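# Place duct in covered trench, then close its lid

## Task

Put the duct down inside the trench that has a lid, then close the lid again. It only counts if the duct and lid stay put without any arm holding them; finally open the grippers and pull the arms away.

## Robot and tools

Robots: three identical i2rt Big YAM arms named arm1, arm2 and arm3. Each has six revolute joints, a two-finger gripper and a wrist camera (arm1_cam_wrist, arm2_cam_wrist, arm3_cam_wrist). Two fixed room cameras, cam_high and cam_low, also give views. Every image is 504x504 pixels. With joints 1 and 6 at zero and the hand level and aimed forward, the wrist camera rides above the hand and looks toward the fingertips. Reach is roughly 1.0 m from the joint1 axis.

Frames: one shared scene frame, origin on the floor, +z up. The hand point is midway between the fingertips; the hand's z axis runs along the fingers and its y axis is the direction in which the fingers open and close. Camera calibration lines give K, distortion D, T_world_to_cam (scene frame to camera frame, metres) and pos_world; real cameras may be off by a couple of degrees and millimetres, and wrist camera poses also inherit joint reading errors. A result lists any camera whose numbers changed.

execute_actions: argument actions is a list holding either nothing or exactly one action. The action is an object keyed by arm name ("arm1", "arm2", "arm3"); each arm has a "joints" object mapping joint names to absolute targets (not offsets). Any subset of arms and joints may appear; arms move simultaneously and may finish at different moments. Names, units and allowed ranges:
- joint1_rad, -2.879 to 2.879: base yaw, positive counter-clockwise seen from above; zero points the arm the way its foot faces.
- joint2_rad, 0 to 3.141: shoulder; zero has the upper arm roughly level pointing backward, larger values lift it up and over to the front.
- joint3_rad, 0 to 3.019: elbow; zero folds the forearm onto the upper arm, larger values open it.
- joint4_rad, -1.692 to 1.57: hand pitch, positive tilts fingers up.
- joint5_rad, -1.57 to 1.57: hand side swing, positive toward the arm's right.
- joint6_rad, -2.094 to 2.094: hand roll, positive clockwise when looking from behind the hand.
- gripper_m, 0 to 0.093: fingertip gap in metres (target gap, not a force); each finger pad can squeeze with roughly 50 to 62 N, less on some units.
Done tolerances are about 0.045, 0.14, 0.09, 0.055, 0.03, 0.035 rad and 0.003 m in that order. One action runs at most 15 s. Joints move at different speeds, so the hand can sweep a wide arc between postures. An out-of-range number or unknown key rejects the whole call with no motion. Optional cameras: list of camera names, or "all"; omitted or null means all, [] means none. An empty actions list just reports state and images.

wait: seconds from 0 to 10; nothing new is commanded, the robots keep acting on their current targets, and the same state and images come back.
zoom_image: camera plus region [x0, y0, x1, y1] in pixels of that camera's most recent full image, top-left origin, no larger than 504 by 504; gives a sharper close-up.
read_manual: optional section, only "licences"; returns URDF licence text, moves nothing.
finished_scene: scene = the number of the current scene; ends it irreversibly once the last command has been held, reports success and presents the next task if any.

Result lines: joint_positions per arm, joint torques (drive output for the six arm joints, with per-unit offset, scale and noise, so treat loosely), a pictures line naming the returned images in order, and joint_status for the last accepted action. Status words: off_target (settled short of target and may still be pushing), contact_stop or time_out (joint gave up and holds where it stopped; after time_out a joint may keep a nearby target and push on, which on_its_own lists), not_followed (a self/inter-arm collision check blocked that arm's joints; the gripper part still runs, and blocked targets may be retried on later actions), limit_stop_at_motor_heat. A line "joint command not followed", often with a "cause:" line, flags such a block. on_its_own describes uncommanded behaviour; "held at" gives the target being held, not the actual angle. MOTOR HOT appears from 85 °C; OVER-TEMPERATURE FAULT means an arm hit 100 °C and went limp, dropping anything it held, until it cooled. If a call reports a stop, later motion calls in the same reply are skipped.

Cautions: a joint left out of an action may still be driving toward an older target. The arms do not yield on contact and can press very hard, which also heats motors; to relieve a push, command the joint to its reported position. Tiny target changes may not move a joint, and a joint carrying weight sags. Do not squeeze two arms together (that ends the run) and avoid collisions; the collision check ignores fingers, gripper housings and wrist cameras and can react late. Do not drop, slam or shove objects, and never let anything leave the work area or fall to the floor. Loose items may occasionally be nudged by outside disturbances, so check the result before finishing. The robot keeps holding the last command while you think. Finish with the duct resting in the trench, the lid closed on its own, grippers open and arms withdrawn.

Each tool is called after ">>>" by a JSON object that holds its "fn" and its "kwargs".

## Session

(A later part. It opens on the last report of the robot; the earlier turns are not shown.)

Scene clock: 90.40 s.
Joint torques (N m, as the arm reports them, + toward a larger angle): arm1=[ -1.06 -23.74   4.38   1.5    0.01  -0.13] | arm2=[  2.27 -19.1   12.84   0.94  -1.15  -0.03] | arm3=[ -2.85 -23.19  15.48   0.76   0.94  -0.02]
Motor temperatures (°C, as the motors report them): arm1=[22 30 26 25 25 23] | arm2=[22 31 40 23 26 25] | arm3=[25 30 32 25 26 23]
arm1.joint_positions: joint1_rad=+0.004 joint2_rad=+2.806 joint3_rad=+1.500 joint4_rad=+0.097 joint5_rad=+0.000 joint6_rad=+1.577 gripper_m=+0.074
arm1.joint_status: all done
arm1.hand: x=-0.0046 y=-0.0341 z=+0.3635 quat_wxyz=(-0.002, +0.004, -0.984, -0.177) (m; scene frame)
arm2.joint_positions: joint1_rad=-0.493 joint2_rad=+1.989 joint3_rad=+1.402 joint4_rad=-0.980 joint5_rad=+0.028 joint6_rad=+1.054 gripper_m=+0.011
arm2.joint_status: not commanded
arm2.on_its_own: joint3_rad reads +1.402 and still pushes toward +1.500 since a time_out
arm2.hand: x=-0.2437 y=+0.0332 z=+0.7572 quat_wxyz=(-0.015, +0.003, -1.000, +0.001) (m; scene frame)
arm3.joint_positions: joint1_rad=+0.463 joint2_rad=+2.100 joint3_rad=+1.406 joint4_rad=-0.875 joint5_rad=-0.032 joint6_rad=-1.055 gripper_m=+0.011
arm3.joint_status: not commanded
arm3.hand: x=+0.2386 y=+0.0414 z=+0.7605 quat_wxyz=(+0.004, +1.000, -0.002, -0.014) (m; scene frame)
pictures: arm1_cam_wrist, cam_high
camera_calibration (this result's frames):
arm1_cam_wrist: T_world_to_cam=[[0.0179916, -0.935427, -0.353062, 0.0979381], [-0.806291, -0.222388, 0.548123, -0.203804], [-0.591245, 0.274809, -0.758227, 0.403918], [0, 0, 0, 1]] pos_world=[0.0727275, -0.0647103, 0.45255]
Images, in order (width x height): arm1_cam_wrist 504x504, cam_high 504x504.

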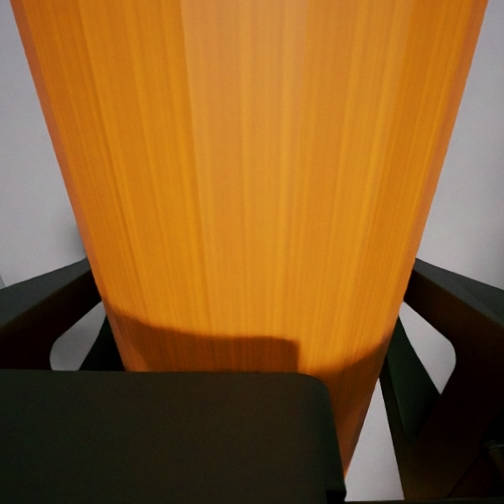

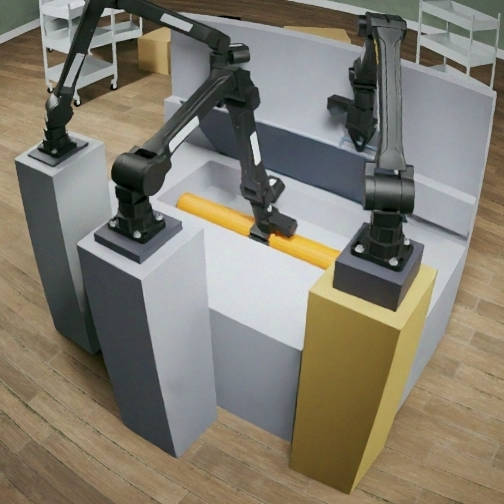

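>>> {"fn": "execute_actions", "kwargs": {"actions": [{"arm1":{"joints":{"joint2_rad":2.81,"joint3_rad":1.505,"gripper_m":0.093}}}], "cameras": []}}

>>> {"fn": "execute_actions", "kwargs": {"actions": [{"arm1":{"joints":{"joint2_rad":2.69,"joint3_rad":1.38,"joint4_rad":0.09}}}], "cameras": []}}

>>> {"fn": "execute_actions", "kwargs": {"actions": [{"arm1":{"joints":{"joint2_rad":2.4,"joint3_rad":1.1}}}], "cameras": ["cam_high","arm1_cam_wrist"]}}

>>> {"fn": "execute_actions", "kwargs": {"actions": [{"arm1":{"joints":{"joint2_rad":2.1,"joint3_rad":0.66,"joint4_rad":-0.11}},"arm2":{"joints":{"joint1_rad":-0.53,"joint2_rad":1.94,"joint3_rad":1.33,"joint4_rad":-0.91,"joint6_rad":1.015}},"arm3":{"joints":{"joint1_rad":0.5,"joint2_rad":2.055,"joint3_rad":1.335,"joint4_rad":-0.8,"joint6_rad":-1.015}}}], "cameras": []}}

>>> {"fn": "execute_actions", "kwargs": {"actions": [{"arm1":{"joints":{"joint2_rad":1.9,"joint3_rad":0.45}},"arm2":{"joints":{"joint1_rad":-0.62,"joint2_rad":1.94,"joint3_rad":1.09,"joint4_rad":-0.68,"joint6_rad":0.93}},"arm3":{"joints":{"joint1_rad":0.59,"joint2_rad":2.085,"joint3_rad":1.115,"joint4_rad":-0.55,"joint6_rad":-0.93}}}], "cameras": ["cam_low","cam_high"]}}

>>> {"fn": "execute_actions", "kwargs": {"actions": [{"arm2":{"joints":{"joint1_rad":-0.685,"joint2_rad":2.06,"joint3_rad":0.97,"joint4_rad":-0.44,"joint6_rad":0.87}},"arm3":{"joints":{"joint1_rad":0.655,"joint2_rad":2.225,"joint3_rad":1.02,"joint4_rad":-0.315,"joint6_rad":-0.87}}}], "cameras": []}}

>>> {"fn": "execute_actions", "kwargs": {"actions": [{"arm2":{"joints":{"joint1_rad":-0.735,"joint2_rad":2.26,"joint3_rad":0.94,"joint4_rad":-0.2,"joint6_rad":0.82}},"arm3":{"joints":{"joint1_rad":0.705,"joint2_rad":2.435,"joint3_rad":1.035,"joint4_rad":-0.12,"joint6_rad":-0.82}}}], "cameras": ["cam_low"]}}

Scene clock: 111.77 s.
Joint torques (N m, as the arm reports them, + toward a larger angle): arm1=[ -1.02 -22.16   2.85   1.14   0.05  -0.14] | arm2=[  1.97 -18.7   12.92   0.91  -1.16   0.02] | arm3=[ -2.79 -23.16  15.48   0.79   0.94  -0.02]
Motor temperatures (°C, as the motors report them): arm1=[22 31 27 25 25 23] | arm2=[22 32 43 23 27 25] | arm3=[25 31 34 25 26 23]
arm1.joint_positions: joint1_rad=+0.004 joint2_rad=+2.802 joint3_rad=+1.500 joint4_rad=+0.110 joint5_rad=-0.001 joint6_rad=+1.577 gripper_m=+0.093
arm1.joint_status: all done
arm1.hand: x=-0.0047 y=-0.0290 z=+0.3665 quat_wxyz=(-0.001, +0.004, -0.983, -0.185) (m; scene frame)
arm2.joint_positions: joint1_rad=-0.493 joint2_rad=+1.989 joint3_rad=+1.402 joint4_rad=-0.980 joint5_rad=+0.028 joint6_rad=+1.054 gripper_m=+0.011
arm2.joint_status: not commanded
arm2.on_its_own: joint3_rad reads +1.402 and still pushes toward +1.500 since a time_out
arm2.hand: x=-0.2437 y=+0.0332 z=+0.7572 quat_wxyz=(-0.015, +0.003, -1.000, +0.001) (m; scene frame)
arm3.joint_positions: joint1_rad=+0.463 joint2_rad=+2.100 joint3_rad=+1.406 joint4_rad=-0.875 joint5_rad=-0.032 joint6_rad=-1.055 gripper_m=+0.011
arm3.joint_status: not commanded
arm3.hand: x=+0.2386 y=+0.0414 z=+0.7605 quat_wxyz=(+0.004, +1.000, -0.002, -0.014) (m; scene frame)
pictures: none
No camera images: the call's "cameras" was empty. Leave "cameras" out to get every camera's image.

Scene clock: 112.67 s.
Joint torques (N m, as the arm reports them, + toward a larger angle): arm1=[ -1.   -21.87   2.34   0.49   0.07  -0.14] | arm2=[  2.92 -18.92  12.92   0.89  -1.21   0.05] | arm3=[ -2.83 -23.23  15.48   0.76   0.94  -0.03]
Motor temperatures (°C, as the motors report them): arm1=[22 31 27 25 25 23] | arm2=[22 32 43 23 27 25] | arm3=[25 31 34 25 26 23]
arm1.joint_positions: joint1_rad=+0.004 joint2_rad=+2.692 joint3_rad=+1.379 joint4_rad=+0.094 joint5_rad=-0.001 joint6_rad=+1.577 gripper_m=+0.093
arm1.joint_status: all done
arm1.hand: x=-0.0047 y=-0.0479 z=+0.4046 quat_wxyz=(-0.001, +0.004, -0.985, -0.172) (m; scene frame)
arm2.joint_positions: joint1_rad=-0.493 joint2_rad=+1.989 joint3_rad=+1.402 joint4_rad=-0.980 joint5_rad=+0.028 joint6_rad=+1.054 gripper_m=+0.011
arm2.joint_status: not commanded
arm2.on_its_own: joint3_rad reads +1.402 and still pushes toward +1.500 since a time_out
arm2.hand: x=-0.2437 y=+0.0332 z=+0.7572 quat_wxyz=(-0.015, +0.003, -1.000, +0.001) (m; scene frame)
arm3.joint_positions: joint1_rad=+0.463 joint2_rad=+2.100 joint3_rad=+1.406 joint4_rad=-0.875 joint5_rad=-0.032 joint6_rad=-1.055 gripper_m=+0.011
arm3.joint_status: not commanded
arm3.hand: x=+0.2386 y=+0.0414 z=+0.7605 quat_wxyz=(+0.004, +1.000, -0.002, -0.014) (m; scene frame)
pictures: none
No camera images: the call's "cameras" was empty. Leave "cameras" out to get every camera's image.

Scene clock: 113.87 s.
Joint torques (N m, as the arm reports them, + toward a larger angle): arm1=[ -1.01 -18.69   2.31   0.56   0.04  -0.13] | arm2=[  1.87 -18.26  13.08   0.84  -1.18  -0.02] | arm3=[ -2.74 -23.14  15.47   0.77   0.94  -0.03]
Motor temperatures (°C, as the motors report them): arm1=[22 31 26 25 25 23] | arm2=[22 32 43 23 27 25] | arm3=[25 31 34 25 26 23]
arm1.joint_positions: joint1_rad=+0.004 joint2_rad=+2.380 joint3_rad=+1.104 joint4_rad=+0.094 joint5_rad=-0.001 joint6_rad=+1.577 gripper_m=+0.093
arm1.joint_status: all done
arm1.hand: x=-0.0052 y=-0.0745 z=+0.5210 quat_wxyz=(-0.001, +0.004, -0.982, -0.190) (m; scene frame)
arm2.joint_positions: joint1_rad=-0.493 joint2_rad=+1.989 joint3_rad=+1.402 joint4_rad=-0.980 joint5_rad=+0.028 joint6_rad=+1.054 gripper_m=+0.011
arm2.joint_status: not commanded
arm2.on_its_own: joint3_rad reads +1.402 and still pushes toward +1.500 since a time_out
arm2.hand: x=-0.2437 y=+0.0332 z=+0.7572 quat_wxyz=(-0.015, +0.003, -1.000, +0.001) (m; scene frame)
arm3.joint_positions: joint1_rad=+0.463 joint2_rad=+2.100 joint3_rad=+1.406 joint4_rad=-0.875 joint5_rad=-0.032 joint6_rad=-1.055 gripper_m=+0.011
arm3.joint_status: not commanded
arm3.hand: x=+0.2386 y=+0.0414 z=+0.7605 quat_wxyz=(+0.004, +1.000, -0.002, -0.014) (m; scene frame)
pictures: arm1_cam_wrist, cam_high
camera_calibration (this result's frames):
arm1_cam_wrist: T_world_to_cam=[[0.0184155, -0.925369, -0.378621, 0.129793], [-0.805814, -0.237912, 0.542275, -0.297717], [-0.591883, 0.295111, -0.750056, 0.531301], [0, 0, 0, 1]] pos_world=[0.0721733, -0.107517, 0.609092]
Images, in order (width x height): arm1_cam_wrist 504x504, cam_high 504x504.

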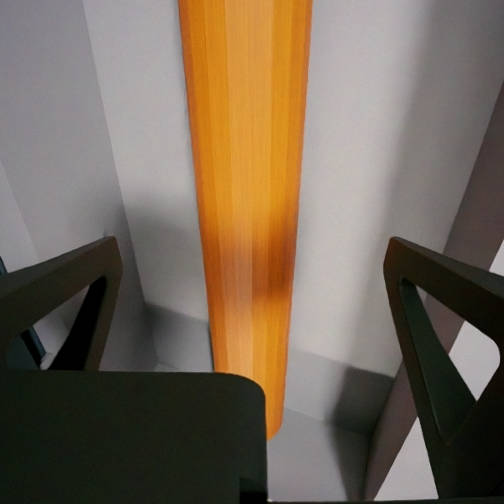

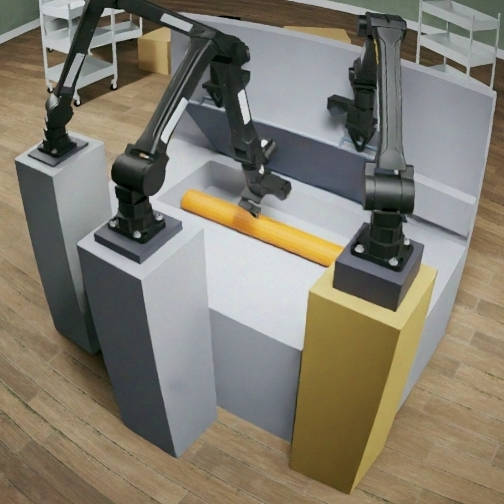

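Scene clock: 115.03 s.
Joint torques (N m, as the arm reports them, + toward a larger angle): arm1=[ -1.11 -12.96   1.07  -0.05   0.05  -0.1 ] | arm2=[  0.67 -17.07   7.89   1.76  -0.82   0.01] | arm3=[ -1.7  -20.28  10.52   0.67   0.61  -0.02]
Motor temperatures (°C, as the motors report them): arm1=[22 31 26 25 25 23] | arm2=[22 32 43 23 27 25] | arm3=[25 31 34 25 26 23]
arm1.joint_positions: joint1_rad=+0.004 joint2_rad=+2.090 joint3_rad=+0.657 joint4_rad=-0.104 joint5_rad=-0.001 joint6_rad=+1.576 gripper_m=+0.093
arm1.joint_status: all done
arm1.hand: x=-0.0026 y=-0.2922 z=+0.5742 quat_wxyz=(-0.003, +0.004, -1.000, -0.013) (m; scene frame)
arm2.joint_positions: joint1_rad=-0.538 joint2_rad=+1.980 joint3_rad=+1.297 joint4_rad=-0.942 joint5_rad=+0.020 joint6_rad=+1.014 gripper_m=+0.011
arm2.joint_status: all done
arm2.hand: x=-0.2437 y=-0.0120 z=+0.7296 quat_wxyz=(+0.004, +0.001, -1.000, +0.024) (m; scene frame)
arm3.joint_positions: joint1_rad=+0.510 joint2_rad=+2.096 joint3_rad=+1.296 joint4_rad=-0.814 joint5_rad=-0.022 joint6_rad=-1.015 gripper_m=+0.011
arm3.joint_status: all done
arm3.hand: x=+0.2387 y=-0.0049 z=+0.7315 quat_wxyz=(+0.021, +1.000, +0.001, +0.003) (m; scene frame)
pictures: none
No camera images: the call's "cameras" was empty. Leave "cameras" out to get every camera's image.

Scene clock: 115.93 s.
Joint torques (N m, as the arm reports them, + toward a larger angle): arm1=[ -0.97 -10.48   0.82  -0.11   0.06  -0.09] | arm2=[  0.18 -16.29   6.11   0.93   0.03  -0.01] | arm3=[ -1.39 -18.85   6.95   0.53  -0.2   -0.05]
Motor temperatures (°C, as the motors report them): arm1=[22 30 26 25 25 23] | arm2=[22 32 42 23 27 25] | arm3=[25 30 33 25 26 23]
arm1.joint_positions: joint1_rad=+0.004 joint2_rad=+1.895 joint3_rad=+0.449 joint4_rad=-0.104 joint5_rad=-0.001 joint6_rad=+1.576 gripper_m=+0.093
arm1.joint_status: all done
arm1.hand: x=-0.0020 y=-0.3614 z=+0.6162 quat_wxyz=(-0.003, +0.004, -1.000, -0.007) (m; scene frame)
arm2.joint_positions: joint1_rad=-0.623 joint2_rad=+1.980 joint3_rad=+1.069 joint4_rad=-0.691 joint5_rad=-0.001 joint6_rad=+0.929 gripper_m=+0.011
arm2.joint_status: all done
arm2.hand: x=-0.2438 y=-0.0792 z=+0.6682 quat_wxyz=(+0.008, +0.001, -1.000, +0.007) (m; scene frame)
arm3.joint_positions: joint1_rad=+0.596 joint2_rad=+2.125 joint3_rad=+1.095 joint4_rad=-0.555 joint5_rad=+0.002 joint6_rad=-0.928 gripper_m=+0.011
arm3.joint_status: all done
arm3.hand: x=+0.2374 y=-0.0717 z=+0.6699 quat_wxyz=(+0.003, +1.000, +0.001, +0.006) (m; scene frame)
pictures: cam_high, cam_low
Images, in order (width x height): cam_high 504x504, cam_low 504x504.

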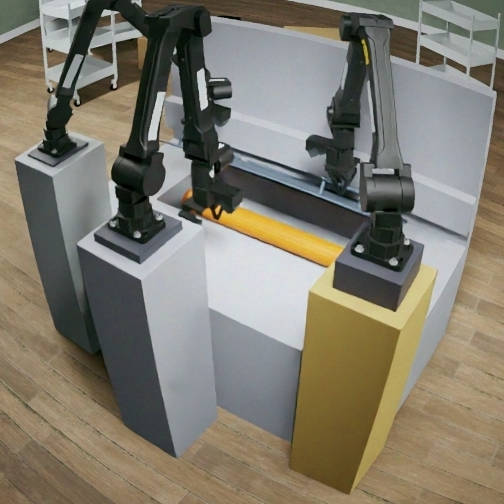

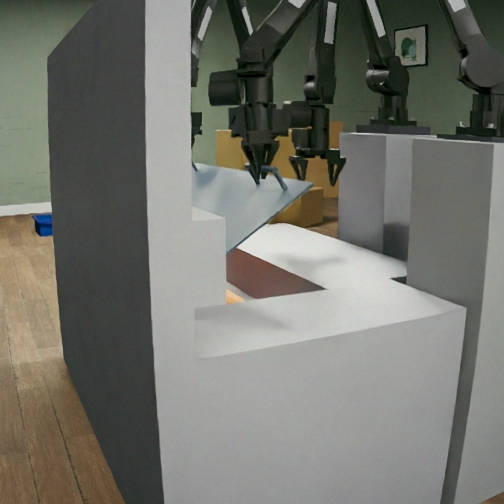

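Scene clock: 116.87 s.
Joint torques (N m, as the arm reports them, + toward a larger angle): arm1=[ -1.14 -10.3    0.71  -0.14   0.06  -0.1 ] | arm2=[  0.4  -15.45   4.08   0.77  -0.3    0.02] | arm3=[ -1.65 -18.89   3.99   0.31   0.    -0.1 ]
Motor temperatures (°C, as the motors report them): arm1=[22 30 26 25 25 23] | arm2=[22 31 42 23 27 25] | arm3=[25 30 33 25 26 23]
arm1.joint_positions: joint1_rad=+0.004 joint2_rad=+1.895 joint3_rad=+0.449 joint4_rad=-0.104 joint5_rad=-0.001 joint6_rad=+1.576 gripper_m=+0.093
arm1.joint_status: not commanded
arm1.hand: x=-0.0020 y=-0.3614 z=+0.6162 quat_wxyz=(-0.003, +0.004, -1.000, -0.007) (m; scene frame)
arm2.joint_positions: joint1_rad=-0.691 joint2_rad=+2.108 joint3_rad=+0.956 joint4_rad=-0.449 joint5_rad=+0.005 joint6_rad=+0.862 gripper_m=+0.011
arm2.joint_status: all done
arm2.hand: x=-0.2438 y=-0.1286 z=+0.5907 quat_wxyz=(+0.006, +0.000, -1.000, +0.008) (m; scene frame)
arm3.joint_positions: joint1_rad=+0.664 joint2_rad=+2.273 joint3_rad=+1.012 joint4_rad=-0.318 joint5_rad=-0.004 joint6_rad=-0.861 gripper_m=+0.011
arm3.joint_status: all done
arm3.hand: x=+0.2372 y=-0.1213 z=+0.5926 quat_wxyz=(+0.001, +1.000, +0.002, +0.002) (m; scene frame)
pictures: none
No camera images: the call's "cameras" was empty. Leave "cameras" out to get every camera's image.

Scene clock: 117.87 s.
Joint torques (N m, as the arm reports them, + toward a larger angle): arm1=[ -1.11 -10.48   0.72  -0.13   0.05  -0.09] | arm2=[ -0.14 -15.1    2.42   0.56  -0.12   0.03] | arm3=[ -1.33 -18.31   1.94   0.01  -0.08  -0.07]
Motor temperatures (°C, as the motors report them): arm1=[22 30 26 25 25 23] | arm2=[22 31 41 23 27 25] | arm3=[25 30 33 25 26 23]
arm1.joint_positions: joint1_rad=+0.004 joint2_rad=+1.895 joint3_rad=+0.449 joint4_rad=-0.104 joint5_rad=-0.001 joint6_rad=+1.576 gripper_m=+0.093
arm1.joint_status: not commanded
arm1.hand: x=-0.0020 y=-0.3614 z=+0.6162 quat_wxyz=(-0.003, +0.004, -1.000, -0.007) (m; scene frame)
arm2.joint_positions: joint1_rad=-0.736 joint2_rad=+2.303 joint3_rad=+0.930 joint4_rad=-0.200 joint5_rad=+0.003 joint6_rad=+0.816 gripper_m=+0.011
arm2.joint_status: all done
arm2.hand: x=-0.2447 y=-0.1564 z=+0.5102 quat_wxyz=(-0.002, +0.001, -1.000, -0.003) (m; scene frame)
arm3.joint_positions: joint1_rad=+0.710 joint2_rad=+2.474 joint3_rad=+1.031 joint4_rad=-0.118 joint5_rad=-0.001 joint6_rad=-0.815 gripper_m=+0.011
arm3.joint_status: all done
arm3.hand: x=+0.2368 y=-0.1486 z=+0.5133 quat_wxyz=(-0.006, +1.000, +0.001, -0.003) (m; scene frame)
pictures: cam_low
Images, in order (width x height): cam_low 504x504.

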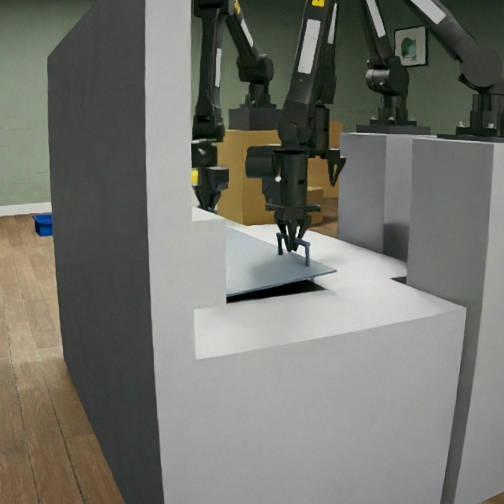

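>>> {"fn": "execute_actions", "kwargs": {"actions": [{"arm2":{"joints":{"joint1_rad":-0.745,"joint2_rad":2.335,"joint3_rad":0.945,"joint4_rad":-0.15,"joint6_rad":0.81}},"arm3":{"joints":{"joint1_rad":0.718,"joint2_rad":2.51,"joint3_rad":1.06,"joint4_rad":-0.085,"joint6_rad":-0.81}}}], "cameras": []}}

>>> {"fn": "execute_actions", "kwargs": {"actions": [{"arm2":{"joints":{"joint2_rad":2.385,"joint3_rad":0.953,"joint4_rad":-0.13}},"arm3":{"joints":{"joint2_rad":2.564,"joint3_rad":1.07,"joint4_rad":-0.065}}}], "cameras": []}}

>>> {"fn": "execute_actions", "kwargs": {"actions": [{"arm2":{"joints":{"gripper_m":0.09}},"arm3":{"joints":{"gripper_m":0.09}}}], "cameras": []}}

>>> {"fn": "execute_actions", "kwargs": {"actions": [{"arm1":{"joints":{"joint2_rad":1.5,"joint3_rad":0.3}},"arm2":{"joints":{"joint2_rad":2.0,"joint3_rad":0.865,"joint4_rad":-0.2}},"arm3":{"joints":{"joint2_rad":2.18,"joint3_rad":0.97,"joint4_rad":-0.13}}}], "cameras": []}}

>>> {"fn": "execute_actions", "kwargs": {"actions": [{"arm2":{"joints":{"joint1_rad":0,"joint2_rad":1.4,"joint3_rad":0.6,"joint4_rad":-0.7}},"arm3":{"joints":{"joint1_rad":0,"joint2_rad":1.5,"joint3_rad":0.6,"joint4_rad":-0.6}}}], "cameras": ["cam_low","cam_high"]}}

Scene clock: 133.67 s.
Joint torques (N m, as the arm reports them, + toward a larger angle): arm1=[ -0.98 -10.47   0.77  -0.08   0.06  -0.13] | arm2=[ -0.23 -14.37   1.58   0.13  -0.06  -0.01] | arm3=[ -0.93 -16.82   1.79   0.26  -0.14  -0.05]
Motor temperatures (°C, as the motors report them): arm1=[22 29 26 25 25 23] | arm2=[22 31 35 23 26 25] | arm3=[25 30 30 25 25 23]
arm1.joint_positions: joint1_rad=+0.004 joint2_rad=+1.895 joint3_rad=+0.449 joint4_rad=-0.104 joint5_rad=-0.001 joint6_rad=+1.576 gripper_m=+0.093
arm1.joint_status: not commanded
arm1.hand: x=-0.0020 y=-0.3614 z=+0.6162 quat_wxyz=(-0.003, +0.004, -1.000, -0.007) (m; scene frame)
arm2.joint_positions: joint1_rad=-0.743 joint2_rad=+2.360 joint3_rad=+0.939 joint4_rad=-0.145 joint5_rad=+0.001 joint6_rad=+0.809 gripper_m=+0.011
arm2.joint_status: all done
arm2.hand: x=-0.2451 y=-0.1602 z=+0.4895 quat_wxyz=(-0.004, +0.001, -1.000, -0.006) (m; scene frame)
arm3.joint_positions: joint1_rad=+0.717 joint2_rad=+2.530 joint3_rad=+1.055 joint4_rad=-0.085 joint5_rad=+0.001 joint6_rad=-0.808 gripper_m=+0.011
arm3.joint_status: all done
arm3.hand: x=+0.2369 y=-0.1520 z=+0.4926 quat_wxyz=(-0.007, +1.000, +0.001, -0.003) (m; scene frame)
pictures: none
No camera images: the call's "cameras" was empty. Leave "cameras" out to get every camera's image.

Scene clock: 134.30 s.
Joint torques (N m, as the arm reports them, + toward a larger angle): arm1=[ -1.01 -10.47   0.72  -0.1    0.05  -0.09] | arm2=[  0.21 -12.25   1.43   0.33  -0.12   0.03] | arm3=[ -1.04 -15.1    1.52   0.28  -0.09  -0.06]
Motor temperatures (°C, as the motors report them): arm1=[22 29 26 25 25 23] | arm2=[22 31 34 23 26 25] | arm3=[25 30 30 25 25 23]
arm1.joint_positions: joint1_rad=+0.004 joint2_rad=+1.895 joint3_rad=+0.449 joint4_rad=-0.104 joint5_rad=-0.001 joint6_rad=+1.576 gripper_m=+0.093
arm1.joint_status: not commanded
arm1.hand: x=-0.0020 y=-0.3614 z=+0.6162 quat_wxyz=(-0.003, +0.004, -1.000, -0.007) (m; scene frame)
arm2.joint_positions: joint1_rad=-0.745 joint2_rad=+2.389 joint3_rad=+0.948 joint4_rad=-0.126 joint5_rad=+0.003 joint6_rad=+0.807 gripper_m=+0.011
arm2.joint_status: all done
arm2.hand: x=-0.2454 y=-0.1621 z=+0.4790 quat_wxyz=(-0.004, +0.001, -1.000, -0.005) (m; scene frame)
arm3.joint_positions: joint1_rad=+0.719 joint2_rad=+2.559 joint3_rad=+1.066 joint4_rad=-0.067 joint5_rad=-0.001 joint6_rad=-0.806 gripper_m=+0.011
arm3.joint_status: all done
arm3.hand: x=+0.2375 y=-0.1542 z=+0.4816 quat_wxyz=(-0.006, +1.000, +0.001, -0.004) (m; scene frame)
pictures: none
No camera images: the call's "cameras" was empty. Leave "cameras" out to get every camera's image.

Scene clock: 135.00 s.
Joint torques (N m, as the arm reports them, + toward a larger angle): arm1=[ -0.9  -10.32   0.77  -0.07   0.06  -0.1 ] | arm2=[ -0.05 -12.96   1.2    0.42  -0.13   0.05] | arm3=[ -1.05 -15.18   1.34   0.35  -0.09  -0.06]
Motor temperatures (°C, as the motors report them): arm1=[22 29 26 25 25 23] | arm2=[22 31 34 23 26 25] | arm3=[25 30 30 25 25 23]
arm1.joint_positions: joint1_rad=+0.004 joint2_rad=+1.895 joint3_rad=+0.449 joint4_rad=-0.104 joint5_rad=-0.001 joint6_rad=+1.576 gripper_m=+0.093
arm1.joint_status: not commanded
arm1.hand: x=-0.0020 y=-0.3614 z=+0.6162 quat_wxyz=(-0.003, +0.004, -1.000, -0.007) (m; scene frame)
arm2.joint_positions: joint1_rad=-0.745 joint2_rad=+2.389 joint3_rad=+0.948 joint4_rad=-0.126 joint5_rad=+0.002 joint6_rad=+0.807 gripper_m=+0.090
arm2.joint_status: all done
arm2.hand: x=-0.2455 y=-0.1620 z=+0.4790 quat_wxyz=(-0.004, +0.001, -1.000, -0.005) (m; scene frame)
arm3.joint_positions: joint1_rad=+0.719 joint2_rad=+2.559 joint3_rad=+1.067 joint4_rad=-0.067 joint5_rad=-0.001 joint6_rad=-0.806 gripper_m=+0.090
arm3.joint_status: all done
arm3.hand: x=+0.2373 y=-0.1541 z=+0.4817 quat_wxyz=(-0.007, +1.000, +0.001, -0.004) (m; scene frame)
pictures: none
No camera images: the call's "cameras" was empty. Leave "cameras" out to get every camera's image.

Scene clock: 136.23 s.
Joint torques (N m, as the arm reports them, + toward a larger angle): arm1=[-1.11 -6.74  3.64  0.47  0.05 -0.12] | arm2=[ -0.36 -11.74   3.95   1.04  -0.13   0.  ] | arm3=[ -1.08 -14.31   4.52   0.49  -0.08  -0.05]
Motor temperatures (°C, as the motors report them): arm1=[22 29 26 25 25 23] | arm2=[22 31 34 23 26 25] | arm3=[25 30 30 25 25 23]
arm1.joint_positions: joint1_rad=+0.004 joint2_rad=+1.494 joint3_rad=+0.294 joint4_rad=-0.107 joint5_rad=-0.001 joint6_rad=+1.576 gripper_m=+0.093
arm1.joint_status: all done
arm1.hand: x=-0.0026 y=-0.3577 z=+0.6931 quat_wxyz=(-0.002, +0.004, -0.992, -0.128) (m; scene frame)
arm2.joint_positions: joint1_rad=-0.745 joint2_rad=+1.991 joint3_rad=+0.858 joint4_rad=-0.200 joint5_rad=+0.002 joint6_rad=+0.807 gripper_m=+0.090
arm2.joint_status: all done
arm2.hand: x=-0.2028 y=-0.1181 z=+0.6278 quat_wxyz=(-0.084, +0.000, -0.992, -0.089) (m; scene frame)
arm3.joint_positions: joint1_rad=+0.719 joint2_rad=+2.161 joint3_rad=+0.968 joint4_rad=-0.127 joint5_rad=-0.001 joint6_rad=-0.806 gripper_m=+0.090
arm3.joint_status: all done
arm3.hand: x=+0.1796 y=-0.0952 z=+0.6405 quat_wxyz=(-0.093, +0.992, +0.001, -0.087) (m; scene frame)
pictures: none
No camera images: the call's "cameras" was empty. Leave "cameras" out to get every camera's image.

Scene clock: 137.67 s.
Joint torques (N m, as the arm reports them, + toward a larger angle): arm1=[-1.01 -6.68  3.57  0.41  0.05 -0.13] | arm2=[ 0.8  -6.84  5.23  0.08 -0.01  0.05] | arm3=[-1.24 -9.74  6.53 -0.17 -0.12 -0.06]
Motor temperatures (°C, as the motors report them): arm1=[22 29 26 25 25 23] | arm2=[22 31 34 23 26 25] | arm3=[25 30 29 25 25 23]
arm1.joint_positions: joint1_rad=+0.004 joint2_rad=+1.494 joint3_rad=+0.294 joint4_rad=-0.107 joint5_rad=-0.001 joint6_rad=+1.576 gripper_m=+0.093
arm1.joint_status: not commanded
arm1.hand: x=-0.0026 y=-0.3577 z=+0.6931 quat_wxyz=(-0.002, +0.004, -0.992, -0.128) (m; scene frame)
arm2.joint_positions: joint1_rad=-0.007 joint2_rad=+1.403 joint3_rad=+0.602 joint4_rad=-0.691 joint5_rad=+0.000 joint6_rad=+0.807 gripper_m=+0.090
arm2.joint_status: all done
arm2.hand: x=-0.5120 y=-0.1394 z=+0.7589 quat_wxyz=(-0.019, +0.361, -0.932, -0.040) (m; scene frame)
arm3.joint_positions: joint1_rad=+0.004 joint2_rad=+1.510 joint3_rad=+0.598 joint4_rad=-0.587 joint5_rad=+0.000 joint6_rad=-0.806 gripper_m=+0.090
arm3.joint_status: all done
arm3.hand: x=+0.5039 y=-0.1321 z=+0.7922 quat_wxyz=(-0.036, +0.936, -0.349, -0.015) (m; scene frame)
pictures: cam_high, cam_low
Images, in order (width x height): cam_high 504x504, cam_low 504x504.

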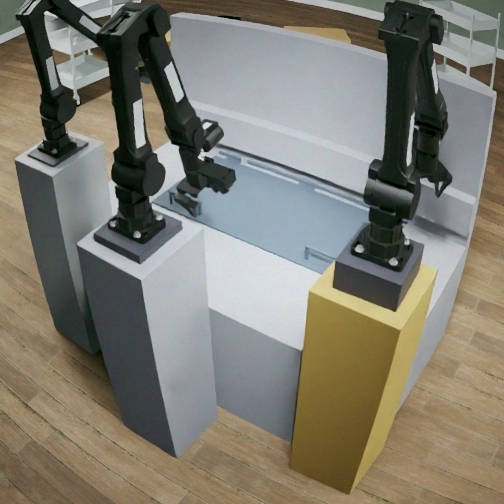

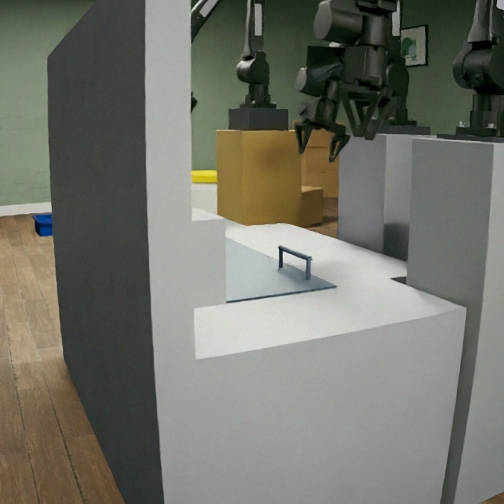

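>>> {"fn": "finished_scene", "kwargs": {"scene": 2}}

The scene is finished: the task was done.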